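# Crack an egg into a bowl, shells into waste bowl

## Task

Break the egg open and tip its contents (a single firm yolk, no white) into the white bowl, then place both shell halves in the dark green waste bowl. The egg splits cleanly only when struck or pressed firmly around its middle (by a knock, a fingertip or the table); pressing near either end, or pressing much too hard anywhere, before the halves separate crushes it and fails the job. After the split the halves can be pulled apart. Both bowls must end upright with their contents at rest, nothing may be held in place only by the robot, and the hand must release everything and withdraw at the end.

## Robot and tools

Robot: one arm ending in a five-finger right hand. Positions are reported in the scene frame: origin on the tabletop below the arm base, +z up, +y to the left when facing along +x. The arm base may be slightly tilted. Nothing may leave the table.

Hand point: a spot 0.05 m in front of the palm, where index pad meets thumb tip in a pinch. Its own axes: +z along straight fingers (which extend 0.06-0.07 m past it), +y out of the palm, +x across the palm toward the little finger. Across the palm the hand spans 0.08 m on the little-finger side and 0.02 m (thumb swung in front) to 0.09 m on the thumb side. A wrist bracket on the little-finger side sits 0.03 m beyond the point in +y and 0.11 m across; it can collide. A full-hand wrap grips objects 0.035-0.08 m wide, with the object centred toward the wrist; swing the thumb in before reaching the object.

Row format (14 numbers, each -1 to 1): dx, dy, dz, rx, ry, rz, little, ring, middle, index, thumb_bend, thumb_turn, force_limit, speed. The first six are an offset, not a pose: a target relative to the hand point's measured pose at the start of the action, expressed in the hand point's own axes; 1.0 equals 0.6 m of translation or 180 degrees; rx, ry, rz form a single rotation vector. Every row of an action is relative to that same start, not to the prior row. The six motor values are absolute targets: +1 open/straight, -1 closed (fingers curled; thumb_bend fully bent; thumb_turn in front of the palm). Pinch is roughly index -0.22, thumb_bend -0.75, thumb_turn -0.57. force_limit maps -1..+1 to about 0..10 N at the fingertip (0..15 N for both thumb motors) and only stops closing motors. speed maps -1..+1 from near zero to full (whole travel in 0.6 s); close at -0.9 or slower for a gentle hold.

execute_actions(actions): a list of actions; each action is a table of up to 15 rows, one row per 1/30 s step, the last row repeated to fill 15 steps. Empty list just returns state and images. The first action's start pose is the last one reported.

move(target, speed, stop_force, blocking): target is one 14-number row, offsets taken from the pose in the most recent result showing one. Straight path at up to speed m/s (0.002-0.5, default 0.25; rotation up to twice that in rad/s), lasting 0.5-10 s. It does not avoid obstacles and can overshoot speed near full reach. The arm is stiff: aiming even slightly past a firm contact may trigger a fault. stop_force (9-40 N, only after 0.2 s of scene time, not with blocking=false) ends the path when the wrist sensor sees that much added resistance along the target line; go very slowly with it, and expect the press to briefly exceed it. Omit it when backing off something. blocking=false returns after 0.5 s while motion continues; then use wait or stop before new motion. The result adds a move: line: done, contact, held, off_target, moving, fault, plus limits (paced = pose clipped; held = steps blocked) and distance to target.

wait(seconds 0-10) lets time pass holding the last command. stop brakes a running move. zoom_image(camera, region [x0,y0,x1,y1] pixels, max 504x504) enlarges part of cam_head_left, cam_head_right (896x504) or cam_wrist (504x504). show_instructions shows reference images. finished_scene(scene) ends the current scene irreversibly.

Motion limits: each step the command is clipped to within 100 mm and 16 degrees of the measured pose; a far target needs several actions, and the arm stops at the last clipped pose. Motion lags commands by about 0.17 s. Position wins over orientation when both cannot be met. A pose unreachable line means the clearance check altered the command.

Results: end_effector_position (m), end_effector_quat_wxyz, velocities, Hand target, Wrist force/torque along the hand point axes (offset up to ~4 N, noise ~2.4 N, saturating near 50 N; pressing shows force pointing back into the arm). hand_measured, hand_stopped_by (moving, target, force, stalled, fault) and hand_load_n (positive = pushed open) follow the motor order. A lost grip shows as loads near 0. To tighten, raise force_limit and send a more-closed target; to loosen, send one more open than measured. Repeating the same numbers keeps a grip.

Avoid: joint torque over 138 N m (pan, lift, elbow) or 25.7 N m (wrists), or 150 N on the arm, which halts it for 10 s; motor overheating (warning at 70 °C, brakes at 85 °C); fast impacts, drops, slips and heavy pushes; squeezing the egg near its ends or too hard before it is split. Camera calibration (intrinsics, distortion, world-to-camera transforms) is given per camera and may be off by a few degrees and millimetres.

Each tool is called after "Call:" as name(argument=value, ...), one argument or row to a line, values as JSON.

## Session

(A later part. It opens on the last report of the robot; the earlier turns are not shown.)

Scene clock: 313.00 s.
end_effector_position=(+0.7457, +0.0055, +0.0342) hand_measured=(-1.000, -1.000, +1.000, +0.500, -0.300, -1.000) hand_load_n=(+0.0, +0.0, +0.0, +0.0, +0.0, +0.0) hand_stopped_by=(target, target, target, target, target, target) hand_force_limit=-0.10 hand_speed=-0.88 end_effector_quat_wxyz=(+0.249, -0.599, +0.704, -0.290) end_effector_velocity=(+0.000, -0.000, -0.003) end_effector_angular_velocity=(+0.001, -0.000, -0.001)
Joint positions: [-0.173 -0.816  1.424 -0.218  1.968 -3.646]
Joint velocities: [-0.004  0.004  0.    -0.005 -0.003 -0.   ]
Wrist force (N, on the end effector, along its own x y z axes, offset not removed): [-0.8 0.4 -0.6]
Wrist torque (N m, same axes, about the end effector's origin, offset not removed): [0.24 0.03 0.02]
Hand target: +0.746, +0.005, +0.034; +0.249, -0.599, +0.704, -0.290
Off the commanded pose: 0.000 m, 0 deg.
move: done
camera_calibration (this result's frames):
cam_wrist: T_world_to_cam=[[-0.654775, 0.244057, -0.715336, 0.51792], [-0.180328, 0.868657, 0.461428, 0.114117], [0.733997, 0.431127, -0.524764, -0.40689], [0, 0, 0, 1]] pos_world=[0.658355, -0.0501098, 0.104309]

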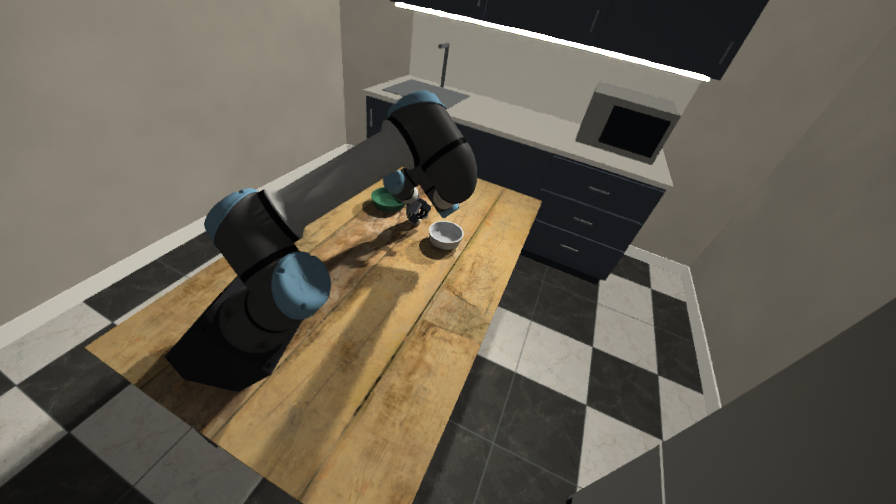

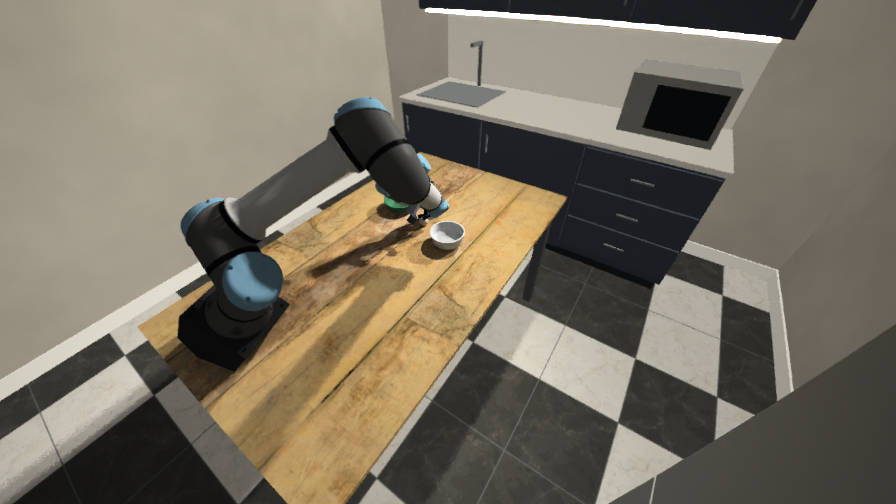

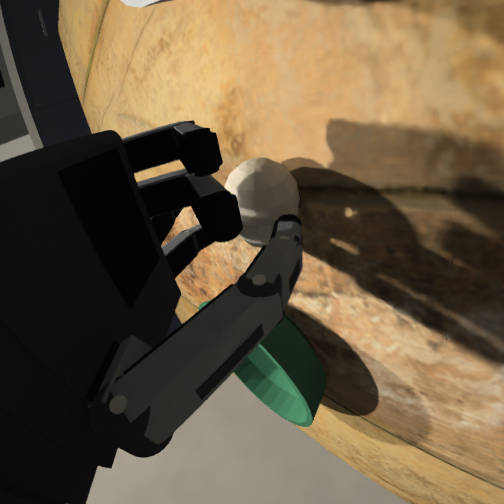

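Call:
move(
  target=[0.019,-0.002,-0.002,0,0,0,-1,-1,1,0.5,-0.3,-1,-0.1,-0.88],
  speed=0.015,
)

Call:
execute_actions(
  actions=[
    [[0,0,0,0,0,0,-1,-1,1,-0.6,-0.9,-1,0.6,-0.88]],
  ],
)

Call:
wait(
  seconds=3,
)

Call:
move(
  target=[0,-0.05,-0.05,0,0,0,-1,-1,1,-0.6,-0.9,-1,0.6,-0.88],
  speed=0.04,
)

Scene clock: 336.20 s.
end_effector_position=(+0.7440, -0.0055, +0.0358) hand_measured=(-1.000, -1.000, +1.000, +0.500, -0.300, -1.000) hand_load_n=(+0.0, +0.0, +0.0, +0.0, +0.0, +0.0) hand_stopped_by=(target, target, target, target, target, target) hand_force_limit=-0.10 hand_speed=-0.88 end_effector_quat_wxyz=(+0.249, -0.599, +0.704, -0.290) end_effector_velocity=(-0.000, -0.002, +0.001) end_effector_angular_velocity=(+0.000, -0.002, -0.001)
Joint positions: [-0.187 -0.834  1.434 -0.212  1.955 -3.652]
Joint velocities: [-0.003 -0.004  0.002 -0.    -0.003 -0.001]
Wrist force (N, on the end effector, along its own x y z axes, offset not removed): [-1.1 -0.1 -1.6]
Wrist torque (N m, same axes, about the end effector's origin, offset not removed): [0.17 0.19 -0.20]
Hand target: +0.744, -0.006, +0.036; +0.249, -0.599, +0.704, -0.290
Off the commanded pose: 0.000 m, 0 deg.
move: done
camera_calibration (this result's frames):
cam_wrist: T_world_to_cam=[[-0.654781, 0.24408, -0.715323, 0.520604], [-0.18031, 0.868651, 0.461447, 0.122599], [0.733996, 0.431127, -0.524766, -0.40001], [0, 0, 0, 1]] pos_world=[0.656593, -0.0611094, 0.105916]

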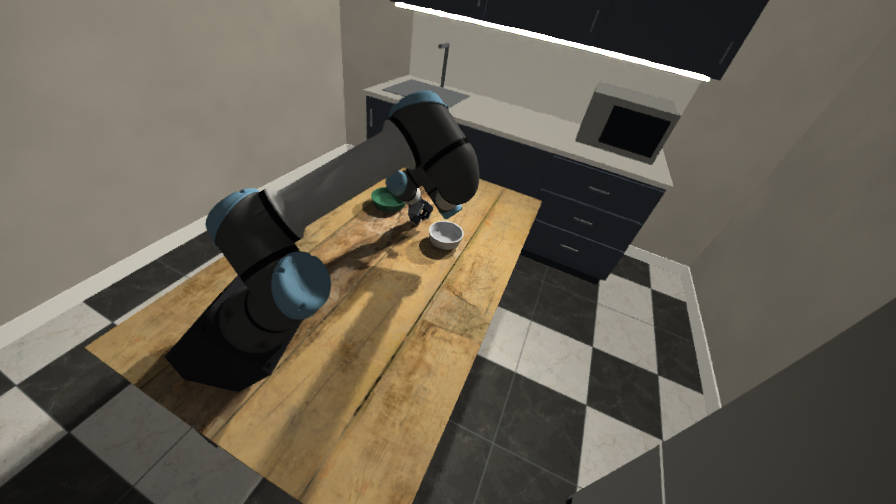

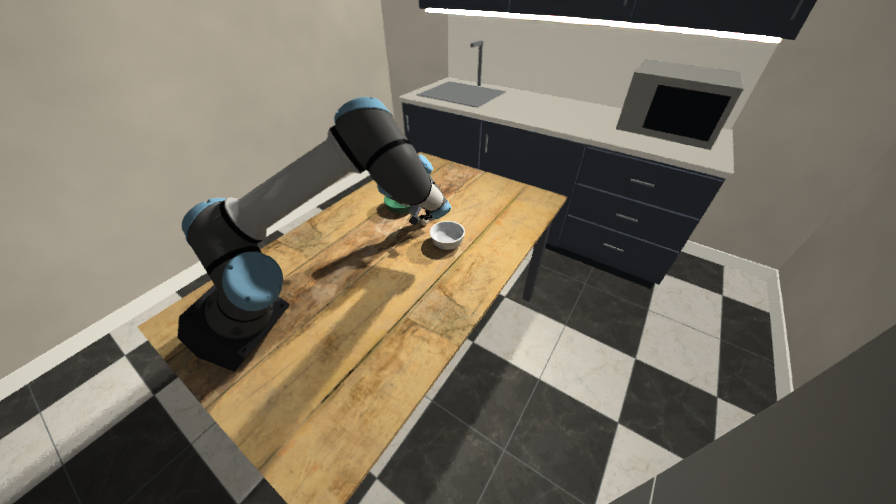

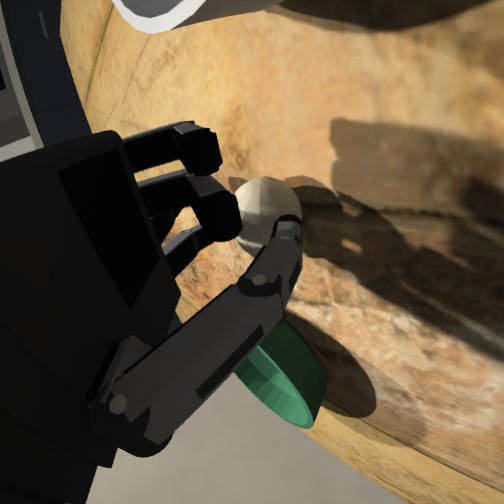

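Scene clock: 336.70 s.
end_effector_position=(+0.7440, -0.0056, +0.0358) hand_measured=(-1.000, -1.000, +1.000, +0.420, -0.350, -1.000) hand_load_n=(+0.0, +0.0, +0.0, +0.0, +0.0, +0.0) hand_stopped_by=(target, target, target, moving, moving, target) hand_force_limit=0.60 hand_speed=-0.88 end_effector_quat_wxyz=(+0.249, -0.599, +0.704, -0.290) end_effector_velocity=(+0.000, -0.001, -0.000) end_effector_angular_velocity=(-0.001, +0.001, -0.002)
Joint positions: [-0.188 -0.835  1.434 -0.212  1.955 -3.652]
Joint velocities: [-0.001 -0.     0.    -0.001  0.001 -0.   ]
Wrist force (N, on the end effector, along its own x y z axes, offset not removed): [-2.5 -3.9 2.2]
Wrist torque (N m, same axes, about the end effector's origin, offset not removed): [-0.52 0.47 -0.27]
Hand target: +0.744, -0.006, +0.036; +0.249, -0.599, +0.704, -0.290
Off the commanded pose: 0.000 m, 0 deg.
camera_calibration (this result's frames):
cam_wrist: T_world_to_cam=[[-0.654779, 0.24408, -0.715325, 0.520626], [-0.180313, 0.86865, 0.461448, 0.122666], [0.733997, 0.431129, -0.524763, -0.399955], [0, 0, 0, 1]] pos_world=[0.656579, -0.0611965, 0.105932]

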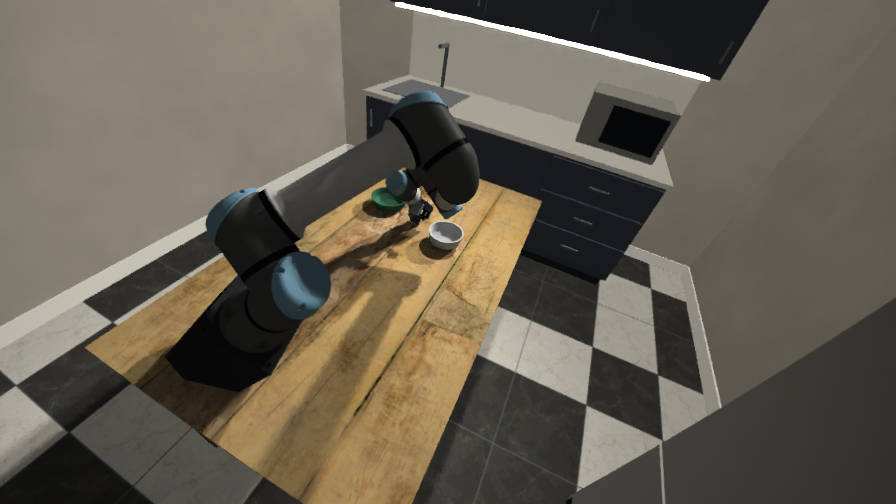

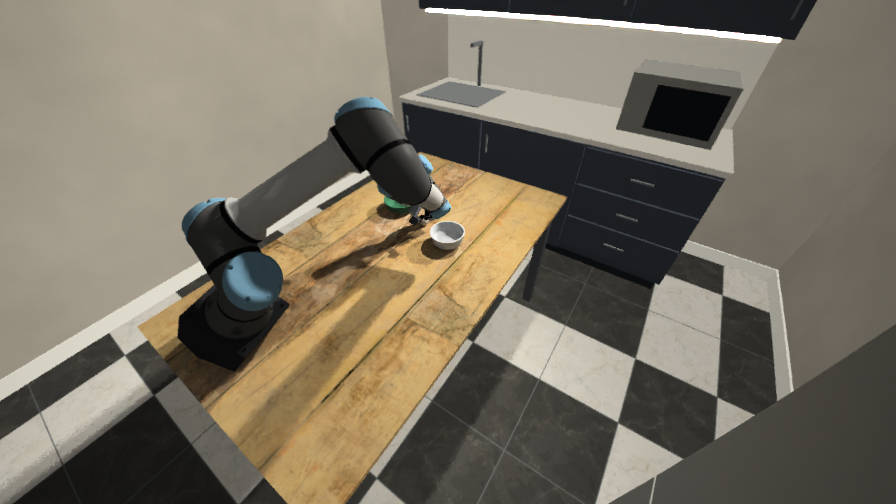

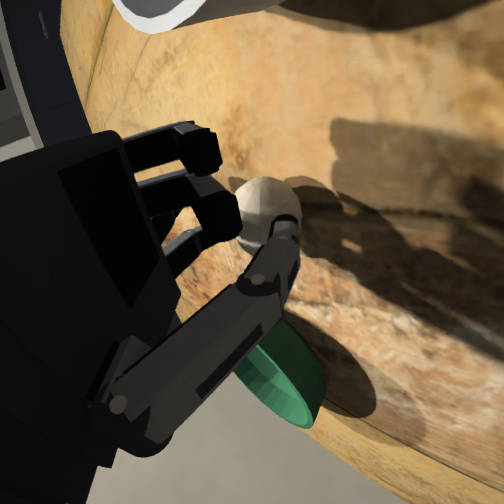

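Scene clock: 339.70 s.
end_effector_position=(+0.7440, -0.0055, +0.0358) hand_measured=(-1.000, -1.000, +1.000, +0.078, -0.722, -1.000) hand_load_n=(+0.0, +0.0, +0.0, +14.5, +6.5, -2.0) hand_stopped_by=(target, target, target, force, moving, target) hand_force_limit=0.60 hand_speed=-0.88 end_effector_quat_wxyz=(+0.249, -0.599, +0.704, -0.290) end_effector_velocity=(+0.000, +0.000, +0.000) end_effector_angular_velocity=(-0.000, -0.000, -0.000)
Joint positions: [-0.187 -0.834  1.434 -0.212  1.955 -3.652]
Joint velocities: [ 0.001  0.001 -0.001 -0.     0.001  0.   ]
Wrist force (N, on the end effector, along its own x y z axes, offset not removed): [-4.4 -3.6 0.0]
Wrist torque (N m, same axes, about the end effector's origin, offset not removed): [-0.32 0.41 -0.49]
Hand target: +0.744, -0.006, +0.036; +0.249, -0.599, +0.704, -0.290
Off the commanded pose: 0.000 m, 0 deg.
wait: 3.00 s; no rest
camera_calibration (this result's frames):
cam_wrist: T_world_to_cam=[[-0.654734, 0.244078, -0.715366, 0.520601], [-0.180348, 0.868647, 0.461439, 0.122599], [0.734028, 0.431135, -0.524714, -0.400047], [0, 0, 0, 1]] pos_world=[0.656611, -0.0610881, 0.105938]

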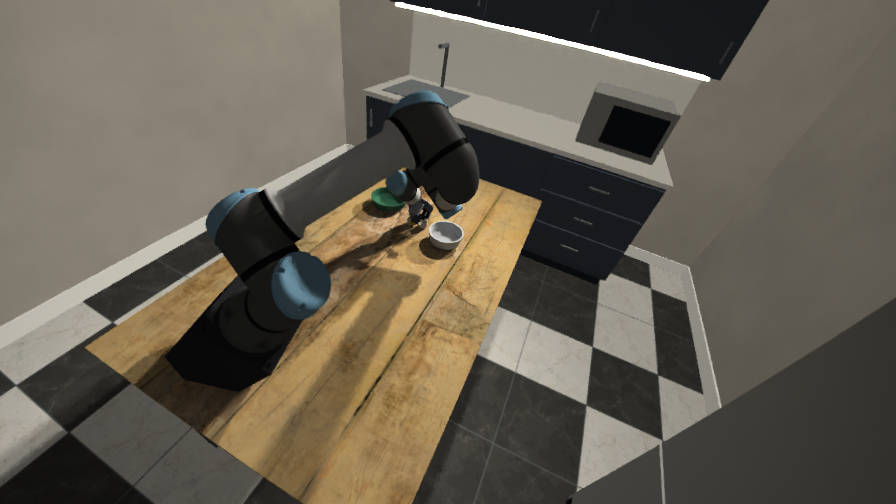

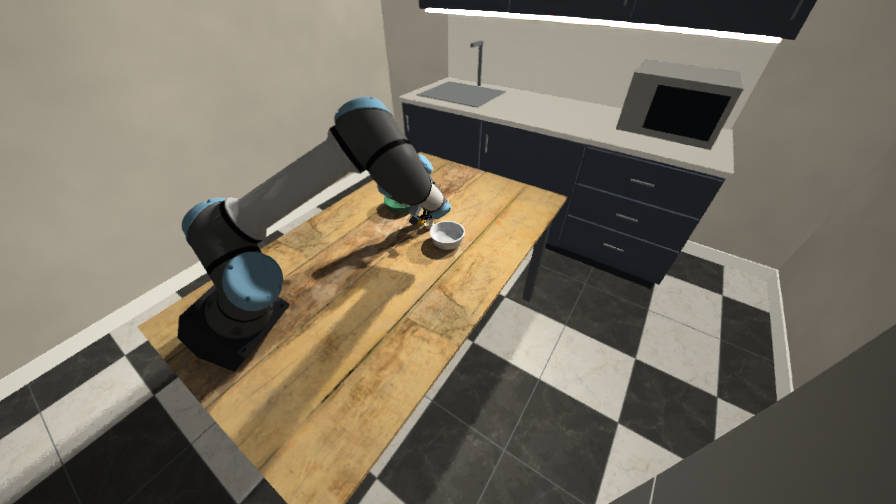

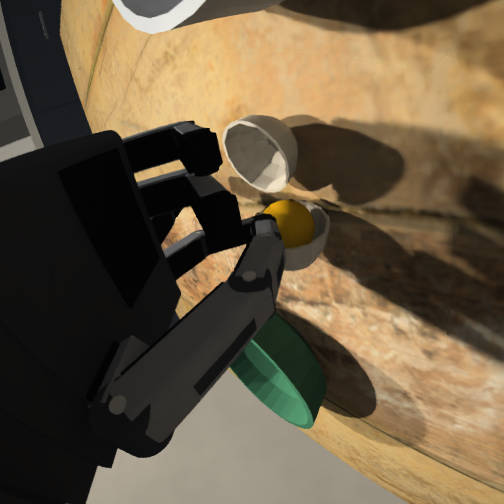

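Scene clock: 341.20 s.
end_effector_position=(+0.7440, -0.0057, +0.0780) hand_measured=(-1.000, -1.000, +1.000, +0.076, -0.900, -1.000) hand_load_n=(+0.0, +0.0, +0.0, +0.0, +0.0, +0.0) hand_stopped_by=(target, target, target, force, target, target) hand_force_limit=0.60 hand_speed=-0.88 end_effector_quat_wxyz=(+0.249, -0.599, +0.703, -0.290) end_effector_velocity=(+0.000, -0.001, +0.002) end_effector_angular_velocity=(-0.000, -0.000, -0.001)
Joint positions: [-0.144 -0.883  1.426 -0.148  1.995 -3.634]
Joint velocities: [ 0.001 -0.003 -0.001  0.003  0.001  0.001]
Wrist force (N, on the end effector, along its own x y z axes, offset not removed): [0.6 -1.2 1.0]
Wrist torque (N m, same axes, about the end effector's origin, offset not removed): [-0.11 -0.20 0.18]
Hand target: +0.744, -0.006, +0.078; +0.249, -0.599, +0.703, -0.290
Off the commanded pose: 0.000 m, 0 deg.
move: done
camera_calibration (this result's frames):
cam_wrist: T_world_to_cam=[[-0.65472, 0.244007, -0.715403, 0.550781], [-0.180374, 0.868684, 0.461361, 0.103312], [0.734035, 0.431103, -0.524732, -0.37783], [0, 0, 0, 1]] pos_world=[0.656582, -0.0612561, 0.148107]

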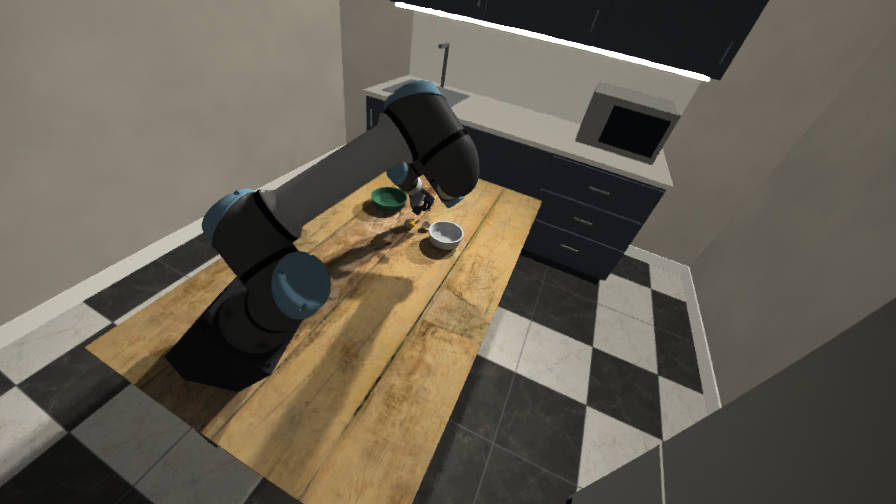

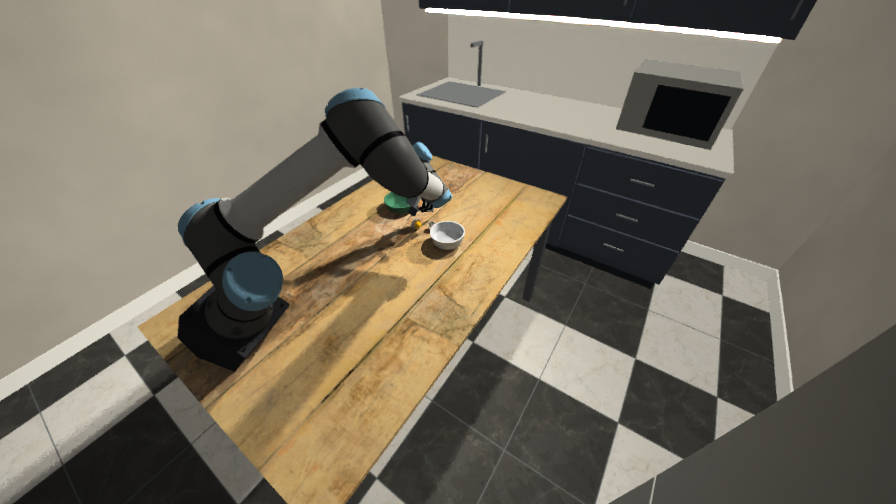

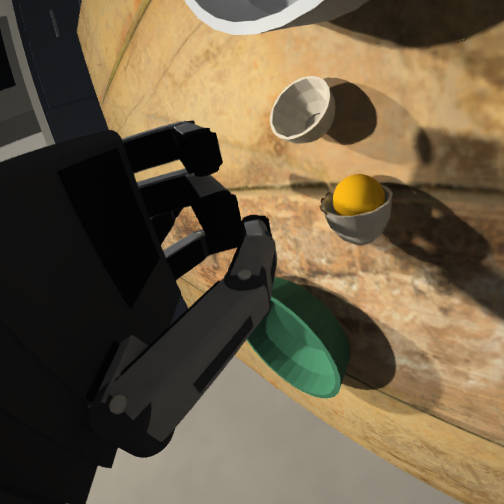

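Call:
move(
  target=[0,-0.05,-0.05,0,0,0,-1,-1,1,0.5,-0.3,-1,-0.2,0],
  speed=0.06,
)

Call:
wait(
  seconds=2,
)

Scene clock: 349.83 s.
end_effector_position=(+0.7439, -0.0059, +0.1200) hand_measured=(-1.000, -1.000, +1.000, +0.500, -0.300, -1.000) hand_load_n=(+0.0, +0.0, +0.0, +0.0, +0.0, +0.0) hand_stopped_by=(target, target, target, target, target, target) hand_force_limit=-0.20 hand_speed=0.00 end_effector_quat_wxyz=(+0.249, -0.599, +0.703, -0.290) end_effector_velocity=(+0.000, -0.000, +0.003) end_effector_angular_velocity=(+0.001, -0.001, +0.001)
Joint positions: [-0.099 -0.926  1.407 -0.079  2.036 -3.615]
Joint velocities: [ 0.003 -0.003 -0.002  0.005  0.001  0.002]
Wrist force (N, on the end effector, along its own x y z axes, offset not removed): [1.2 -1.3 -0.7]
Wrist torque (N m, same axes, about the end effector's origin, offset not removed): [-0.03 -0.14 -0.10]
Hand target: +0.744, -0.006, +0.120; +0.249, -0.599, +0.703, -0.290
Off the commanded pose: 0.000 m, 0 deg.
move: done
camera_calibration (this result's frames):
cam_wrist: T_world_to_cam=[[-0.654688, 0.243931, -0.715458, 0.580878], [-0.180411, 0.868723, 0.461273, 0.0840852], [0.734054, 0.431066, -0.524735, -0.355685], [0, 0, 0, 1]] pos_world=[0.656556, -0.0614173, 0.190168]

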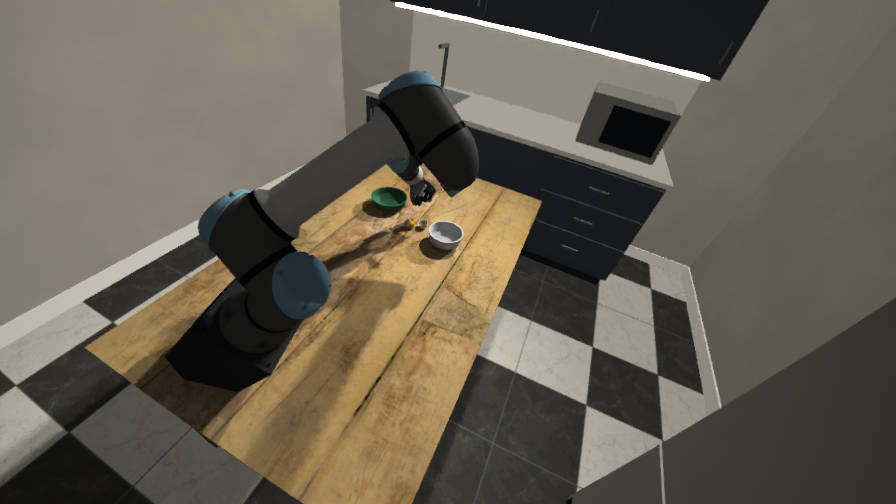

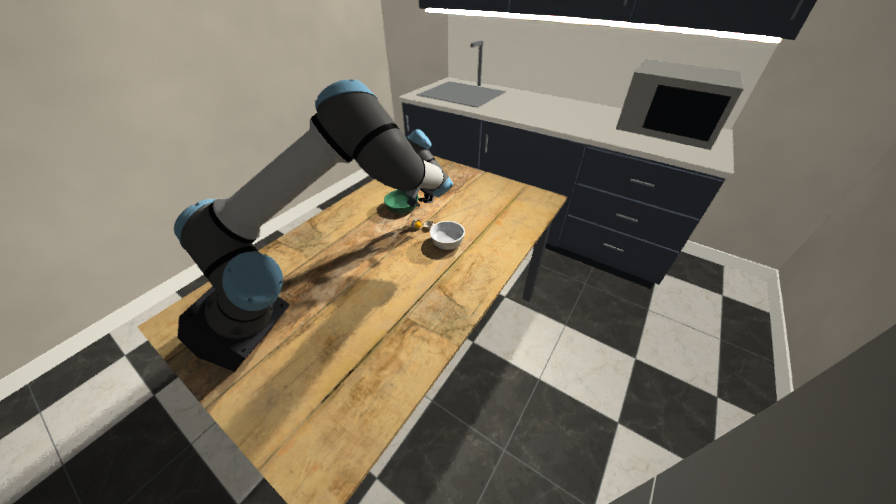

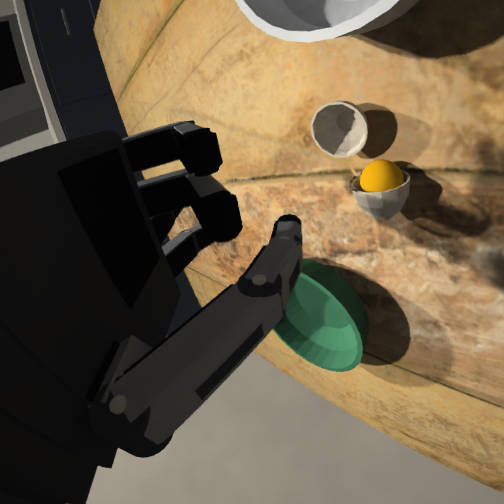

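Scene clock: 351.83 s.
end_effector_position=(+0.7439, -0.0059, +0.1204) hand_measured=(-1.000, -1.000, +1.000, +0.500, -0.300, -1.000) hand_load_n=(+0.0, +0.0, +0.0, +0.0, +0.0, +0.0) hand_stopped_by=(target, target, target, target, target, target) hand_force_limit=-0.20 hand_speed=0.00 end_effector_quat_wxyz=(+0.249, -0.599, +0.703, -0.290) end_effector_velocity=(+0.001, -0.001, -0.000) end_effector_angular_velocity=(+0.000, -0.001, -0.002)
Joint positions: [-0.099 -0.926  1.407 -0.078  2.037 -3.614]
Joint velocities: [-0.001  0.    -0.    -0.002 -0.     0.   ]
Wrist force (N, on the end effector, along its own x y z axes, offset not removed): [0.8 0.2 1.3]
Wrist torque (N m, same axes, about the end effector's origin, offset not removed): [0.11 -0.28 -0.04]
Hand target: +0.744, -0.006, +0.120; +0.249, -0.599, +0.703, -0.290
Off the commanded pose: 0.000 m, 0 deg.
wait: 2.00 s; at rest by 0.17 s
camera_calibration (this result's frames):
cam_wrist: T_world_to_cam=[[-0.654709, 0.243939, -0.715437, 0.581132], [-0.180393, 0.868721, 0.461284, 0.0839181], [0.73404, 0.431067, -0.524754, -0.355496], [0, 0, 0, 1]] pos_world=[0.656558, -0.0614195, 0.190505]

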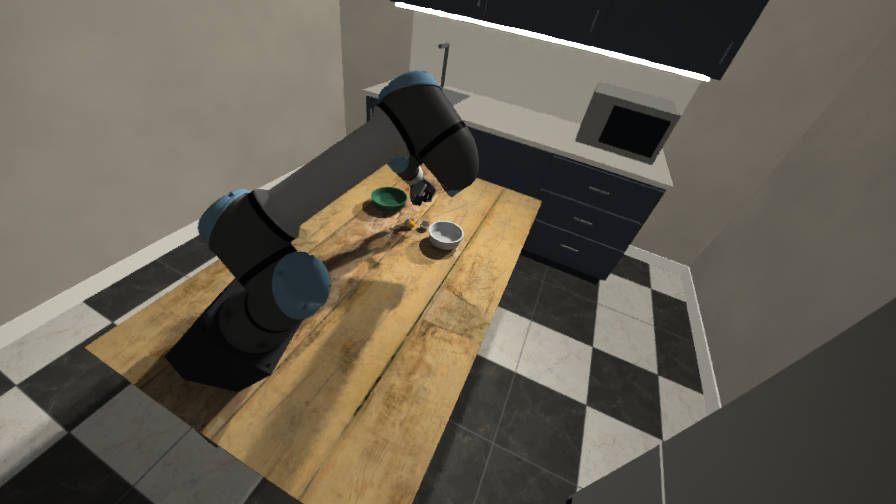

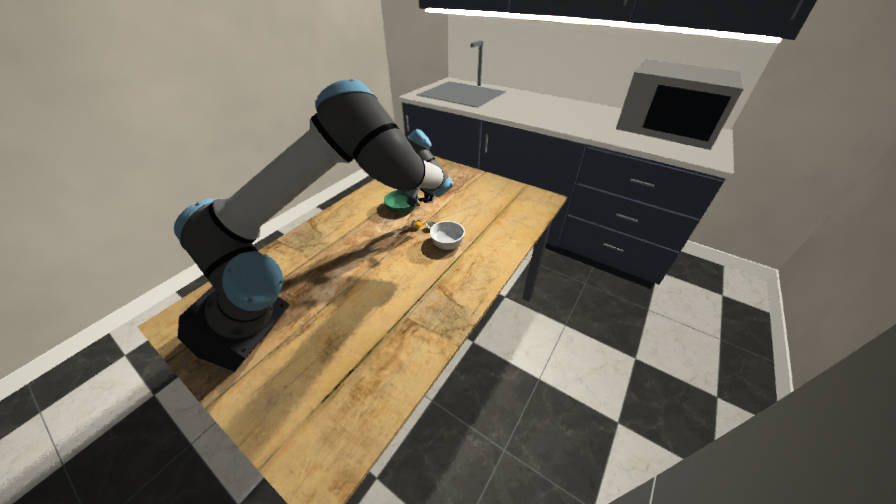

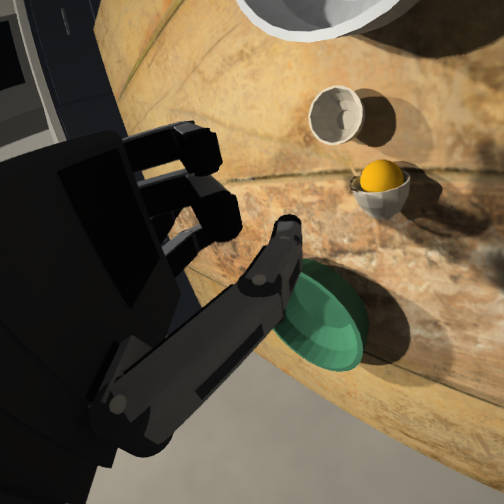

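Call:
move(
  target=[-0.006,0.074,-0.003,0,0,0,-1,-1,1,0.75,0,-1,-0.3,0],
  speed=0.08,
)

Scene clock: 375.63 s.
end_effector_position=(+0.7125, +0.0029, +0.0905) hand_measured=(-1.000, -1.000, +1.000, +0.750, +0.000, -1.000) hand_load_n=(+0.0, +0.0, +0.0, +0.0, +0.0, +0.0) hand_stopped_by=(target, target, target, target, target, target) hand_force_limit=-0.30 hand_speed=0.00 end_effector_quat_wxyz=(+0.249, -0.599, +0.704, -0.290) end_effector_velocity=(-0.002, -0.001, -0.002) end_effector_angular_velocity=(-0.001, -0.001, -0.003)
Joint positions: [-0.125 -0.942  1.536 -0.196  2.012 -3.626]
Joint velocities: [-0.003 -0.002  0.009 -0.01  -0.002 -0.001]
Wrist force (N, on the end effector, along its own x y z axes, offset not removed): [0.9 -1.7 -0.6]
Wrist torque (N m, same axes, about the end effector's origin, offset not removed): [-0.05 -0.28 0.05]
Hand target: +0.712, +0.003, +0.090; +0.249, -0.599, +0.703, -0.290
Off the commanded pose: 0.000 m, 0 deg.
move: done
camera_calibration (this result's frames):
cam_wrist: T_world_to_cam=[[-0.654822, 0.243991, -0.715315, 0.537096], [-0.180324, 0.868684, 0.461379, 0.0843347], [0.733956, 0.43111, -0.524836, -0.351775], [0, 0, 0, 1]] pos_world=[0.625097, -0.0526535, 0.160659]

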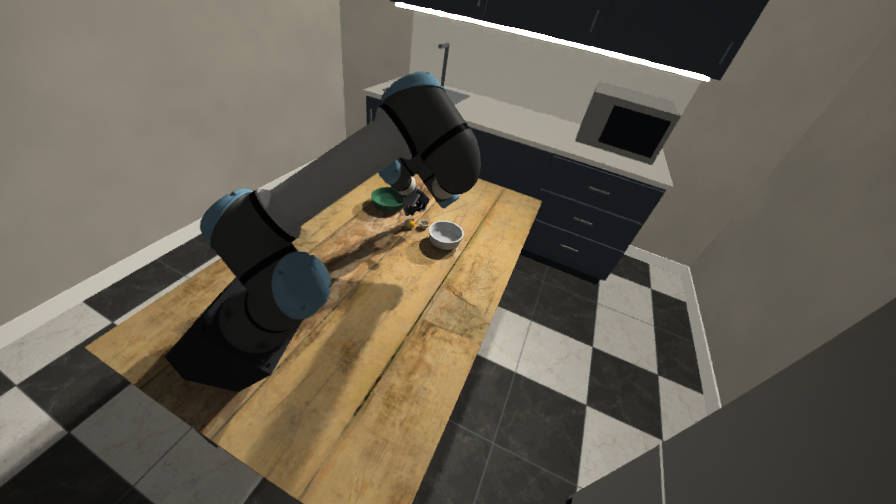

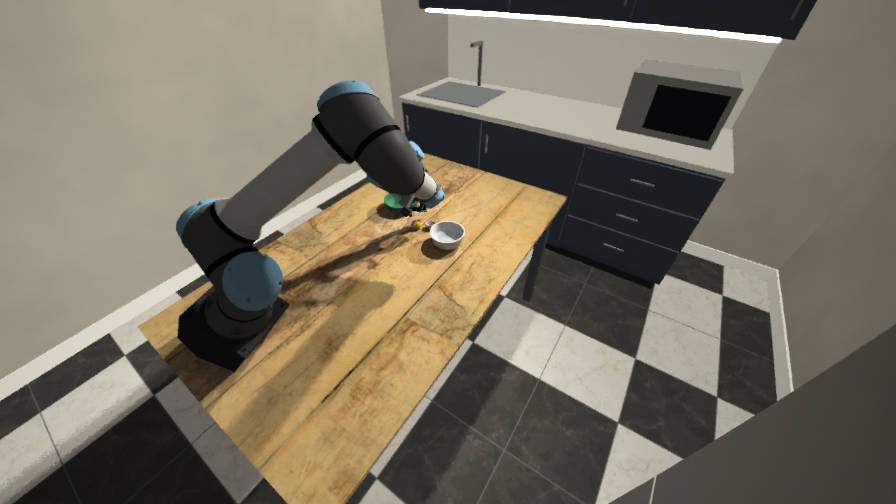

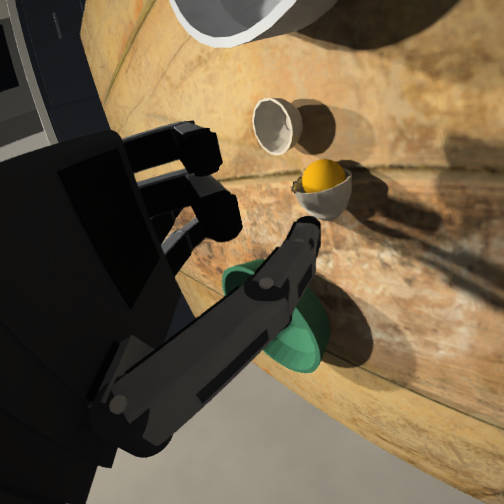

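Call:
execute_actions(
  actions=[],
)

Scene clock: 395.27 s.
end_effector_position=(+0.7122, +0.0030, +0.0903) hand_measured=(-1.000, -1.000, +1.000, +0.750, +0.000, -1.000) hand_load_n=(+0.0, +0.0, +0.0, +0.0, +0.0, +0.0) hand_stopped_by=(target, target, target, target, target, target) hand_force_limit=-0.30 hand_speed=0.00 end_effector_quat_wxyz=(+0.249, -0.599, +0.703, -0.290) end_effector_velocity=(+0.000, +0.000, +0.000) end_effector_angular_velocity=(+0.001, -0.001, +0.001)
Joint positions: [-0.125 -0.943  1.537 -0.197  2.012 -3.626]
Joint velocities: [ 0.001  0.    -0.001  0.    -0.001 -0.   ]
Wrist force (N, on the end effector, along its own x y z axes, offset not removed): [-1.5 -2.1 -2.1]
Wrist torque (N m, same axes, about the end effector's origin, offset not removed): [0.06 0.21 -0.01]
Hand target: +0.712, +0.003, +0.090; +0.249, -0.599, +0.703, -0.290
Off the commanded pose: 0.000 m, 0 deg.
camera_calibration (this result's frames):
cam_wrist: T_world_to_cam=[[-0.654723, 0.24398, -0.715411, 0.53671], [-0.180379, 0.868697, 0.461333, 0.0843884], [0.734031, 0.43109, -0.524747, -0.351819], [0, 0, 0, 1]] pos_world=[0.624864, -0.0525888, 0.160421]

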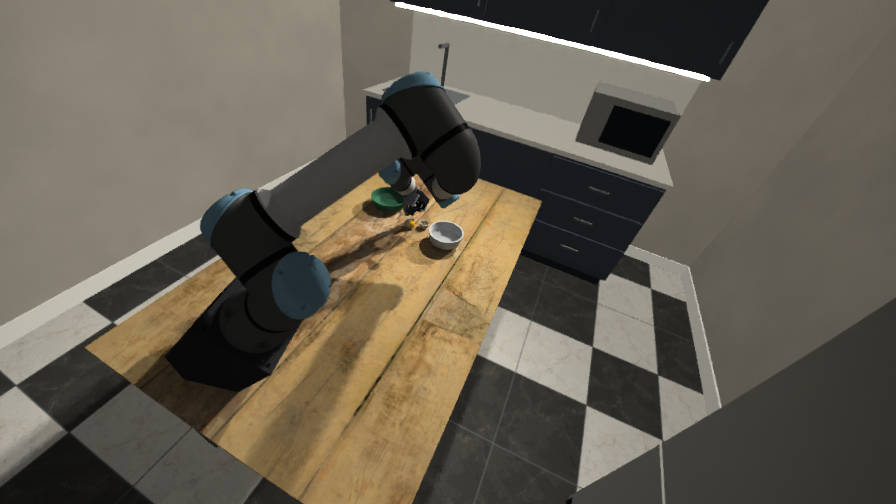

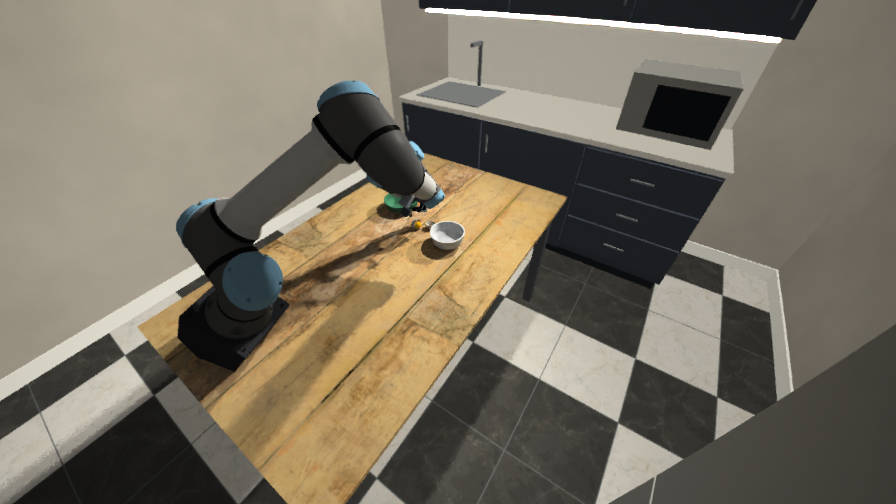

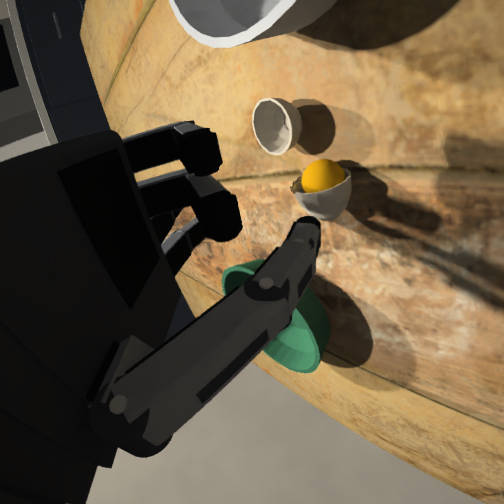

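Call:
move(
  target=[0.007,0.0354,0.0354,0,0,0,-1,-1,1,0.75,0,-1,-0.3,0],
  speed=0.05,
)

Scene clock: 401.97 s.
end_effector_position=(+0.7116, -0.0010, +0.0605) hand_measured=(-1.000, -1.000, +1.000, +0.750, +0.000, -1.000) hand_load_n=(+0.0, +0.0, +0.0, +0.0, +0.0, +0.0) hand_stopped_by=(target, target, target, target, target, target) hand_force_limit=-0.30 hand_speed=0.00 end_effector_quat_wxyz=(+0.249, -0.599, +0.704, -0.290) end_effector_velocity=(-0.001, +0.000, -0.003) end_effector_angular_velocity=(+0.000, +0.001, +0.001)
Joint positions: [-0.165 -0.914  1.55  -0.244  1.976 -3.642]
Joint velocities: [-0.003  0.003  0.002 -0.003 -0.003 -0.002]
Wrist force (N, on the end effector, along its own x y z axes, offset not removed): [-3.5 -2.6 1.4]
Wrist torque (N m, same axes, about the end effector's origin, offset not removed): [-0.29 0.43 -0.36]
Hand target: +0.712, -0.001, +0.060; +0.249, -0.599, +0.704, -0.290
Off the commanded pose: 0.000 m, 0 deg.
move: done
camera_calibration (this result's frames):
cam_wrist: T_world_to_cam=[[-0.654742, 0.244043, -0.715371, 0.515989], [-0.180348, 0.868667, 0.461402, 0.101433], [0.734021, 0.431115, -0.52474, -0.365225], [0, 0, 0, 1]] pos_world=[0.624216, -0.0565812, 0.130673]

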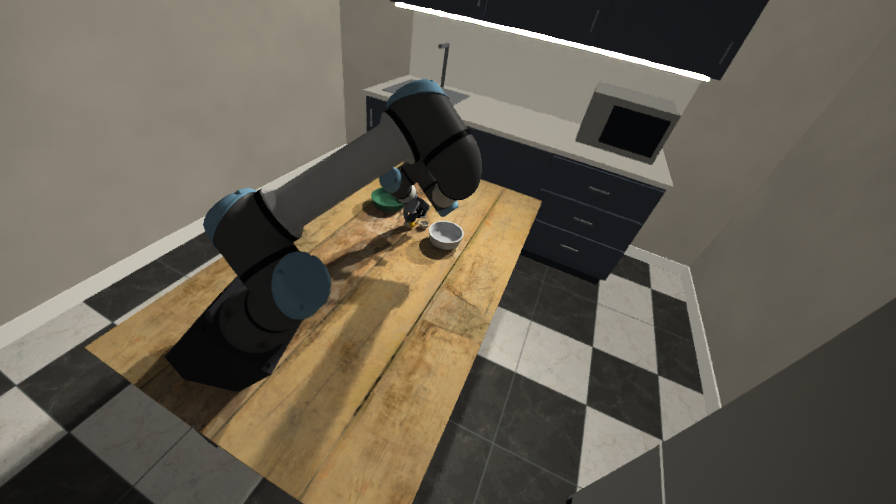

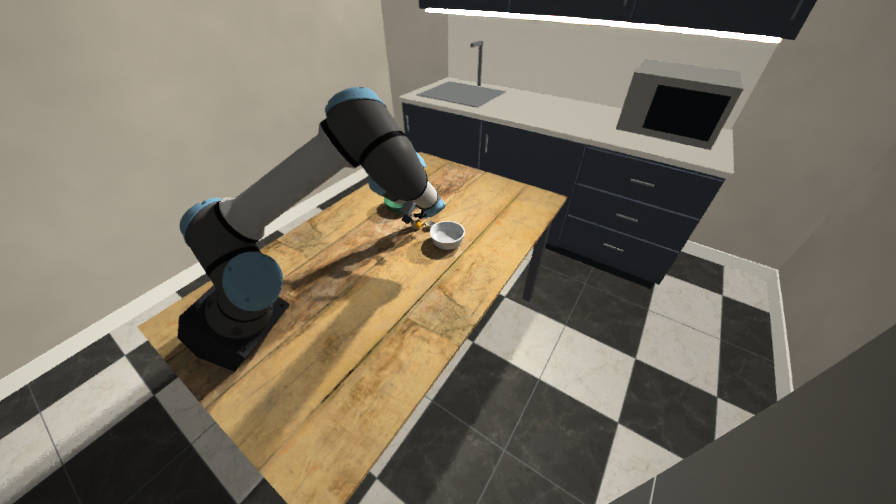

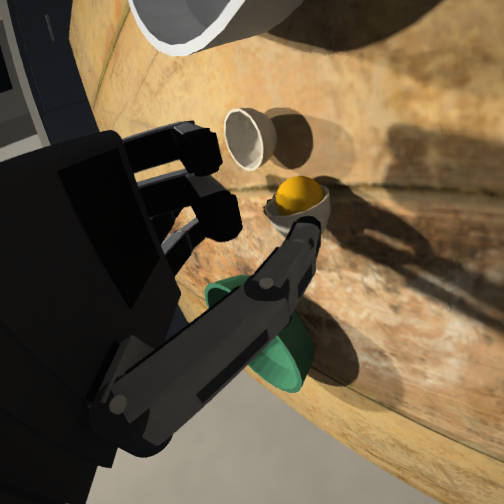

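Call:
move(
  target=[0.002,0.033,0.033,0,0,0,-1,-1,1,0.75,0,-1,-0.3,0],
  speed=0.03,
)

Scene clock: 410.33 s.
end_effector_position=(+0.7114, -0.0021, +0.0329) hand_measured=(-1.000, -1.000, +1.000, +0.750, +0.000, -1.000) hand_load_n=(+0.0, +0.0, +0.0, +0.0, +0.0, +0.0) hand_stopped_by=(target, target, target, target, target, target) hand_force_limit=-0.30 hand_speed=0.00 end_effector_quat_wxyz=(+0.249, -0.599, +0.704, -0.290) end_effector_velocity=(-0.000, -0.000, -0.003) end_effector_angular_velocity=(+0.000, +0.001, +0.001)
Joint positions: [-0.197 -0.881  1.554 -0.287  1.946 -3.655]
Joint velocities: [-0.003  0.003 -0.    -0.003 -0.003 -0.001]
Wrist force (N, on the end effector, along its own x y z axes, offset not removed): [-0.3 -1.6 -1.1]
Wrist torque (N m, same axes, about the end effector's origin, offset not removed): [-0.14 0.01 0.08]
Hand target: +0.711, -0.002, +0.033; +0.249, -0.599, +0.704, -0.290
Off the commanded pose: 0.000 m, 0 deg.
move: done
camera_calibration (this result's frames):
cam_wrist: T_world_to_cam=[[-0.654755, 0.244096, -0.715341, 0.496336], [-0.180324, 0.868642, 0.461459, 0.115076], [0.734015, 0.431136, -0.524732, -0.379163], [0, 0, 0, 1]] pos_world=[0.624041, -0.0576433, 0.102988]

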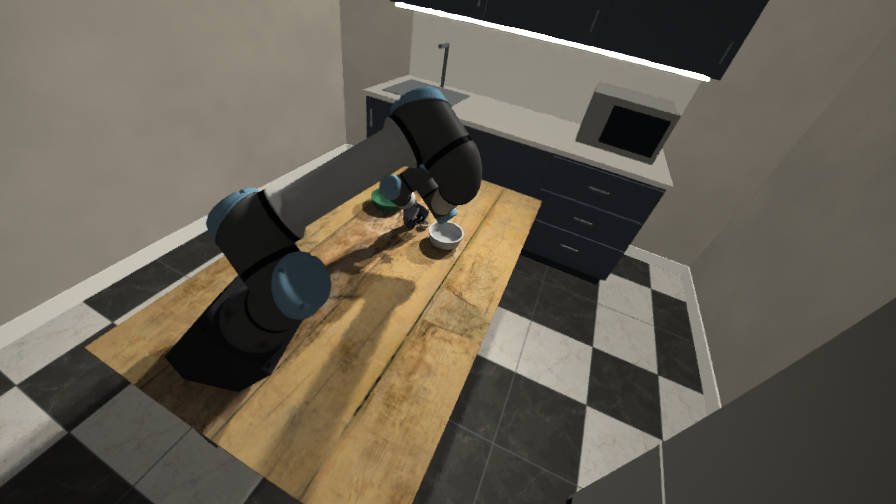

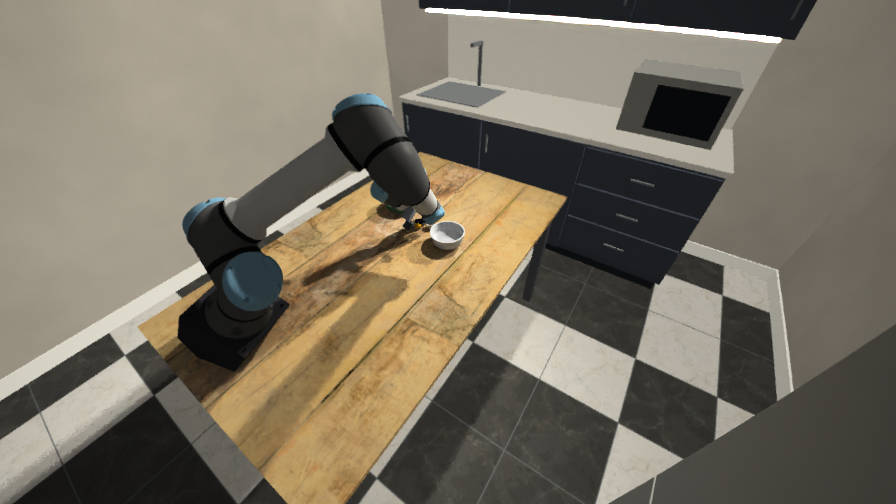

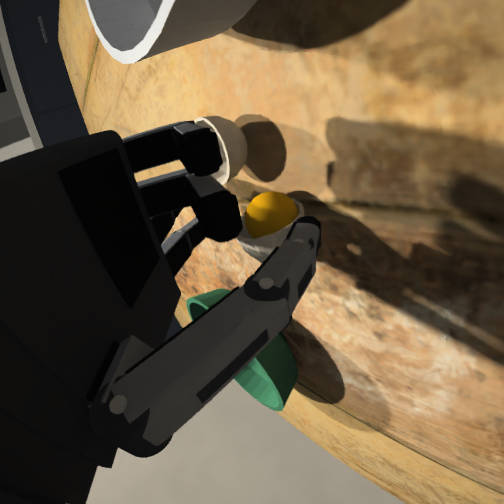

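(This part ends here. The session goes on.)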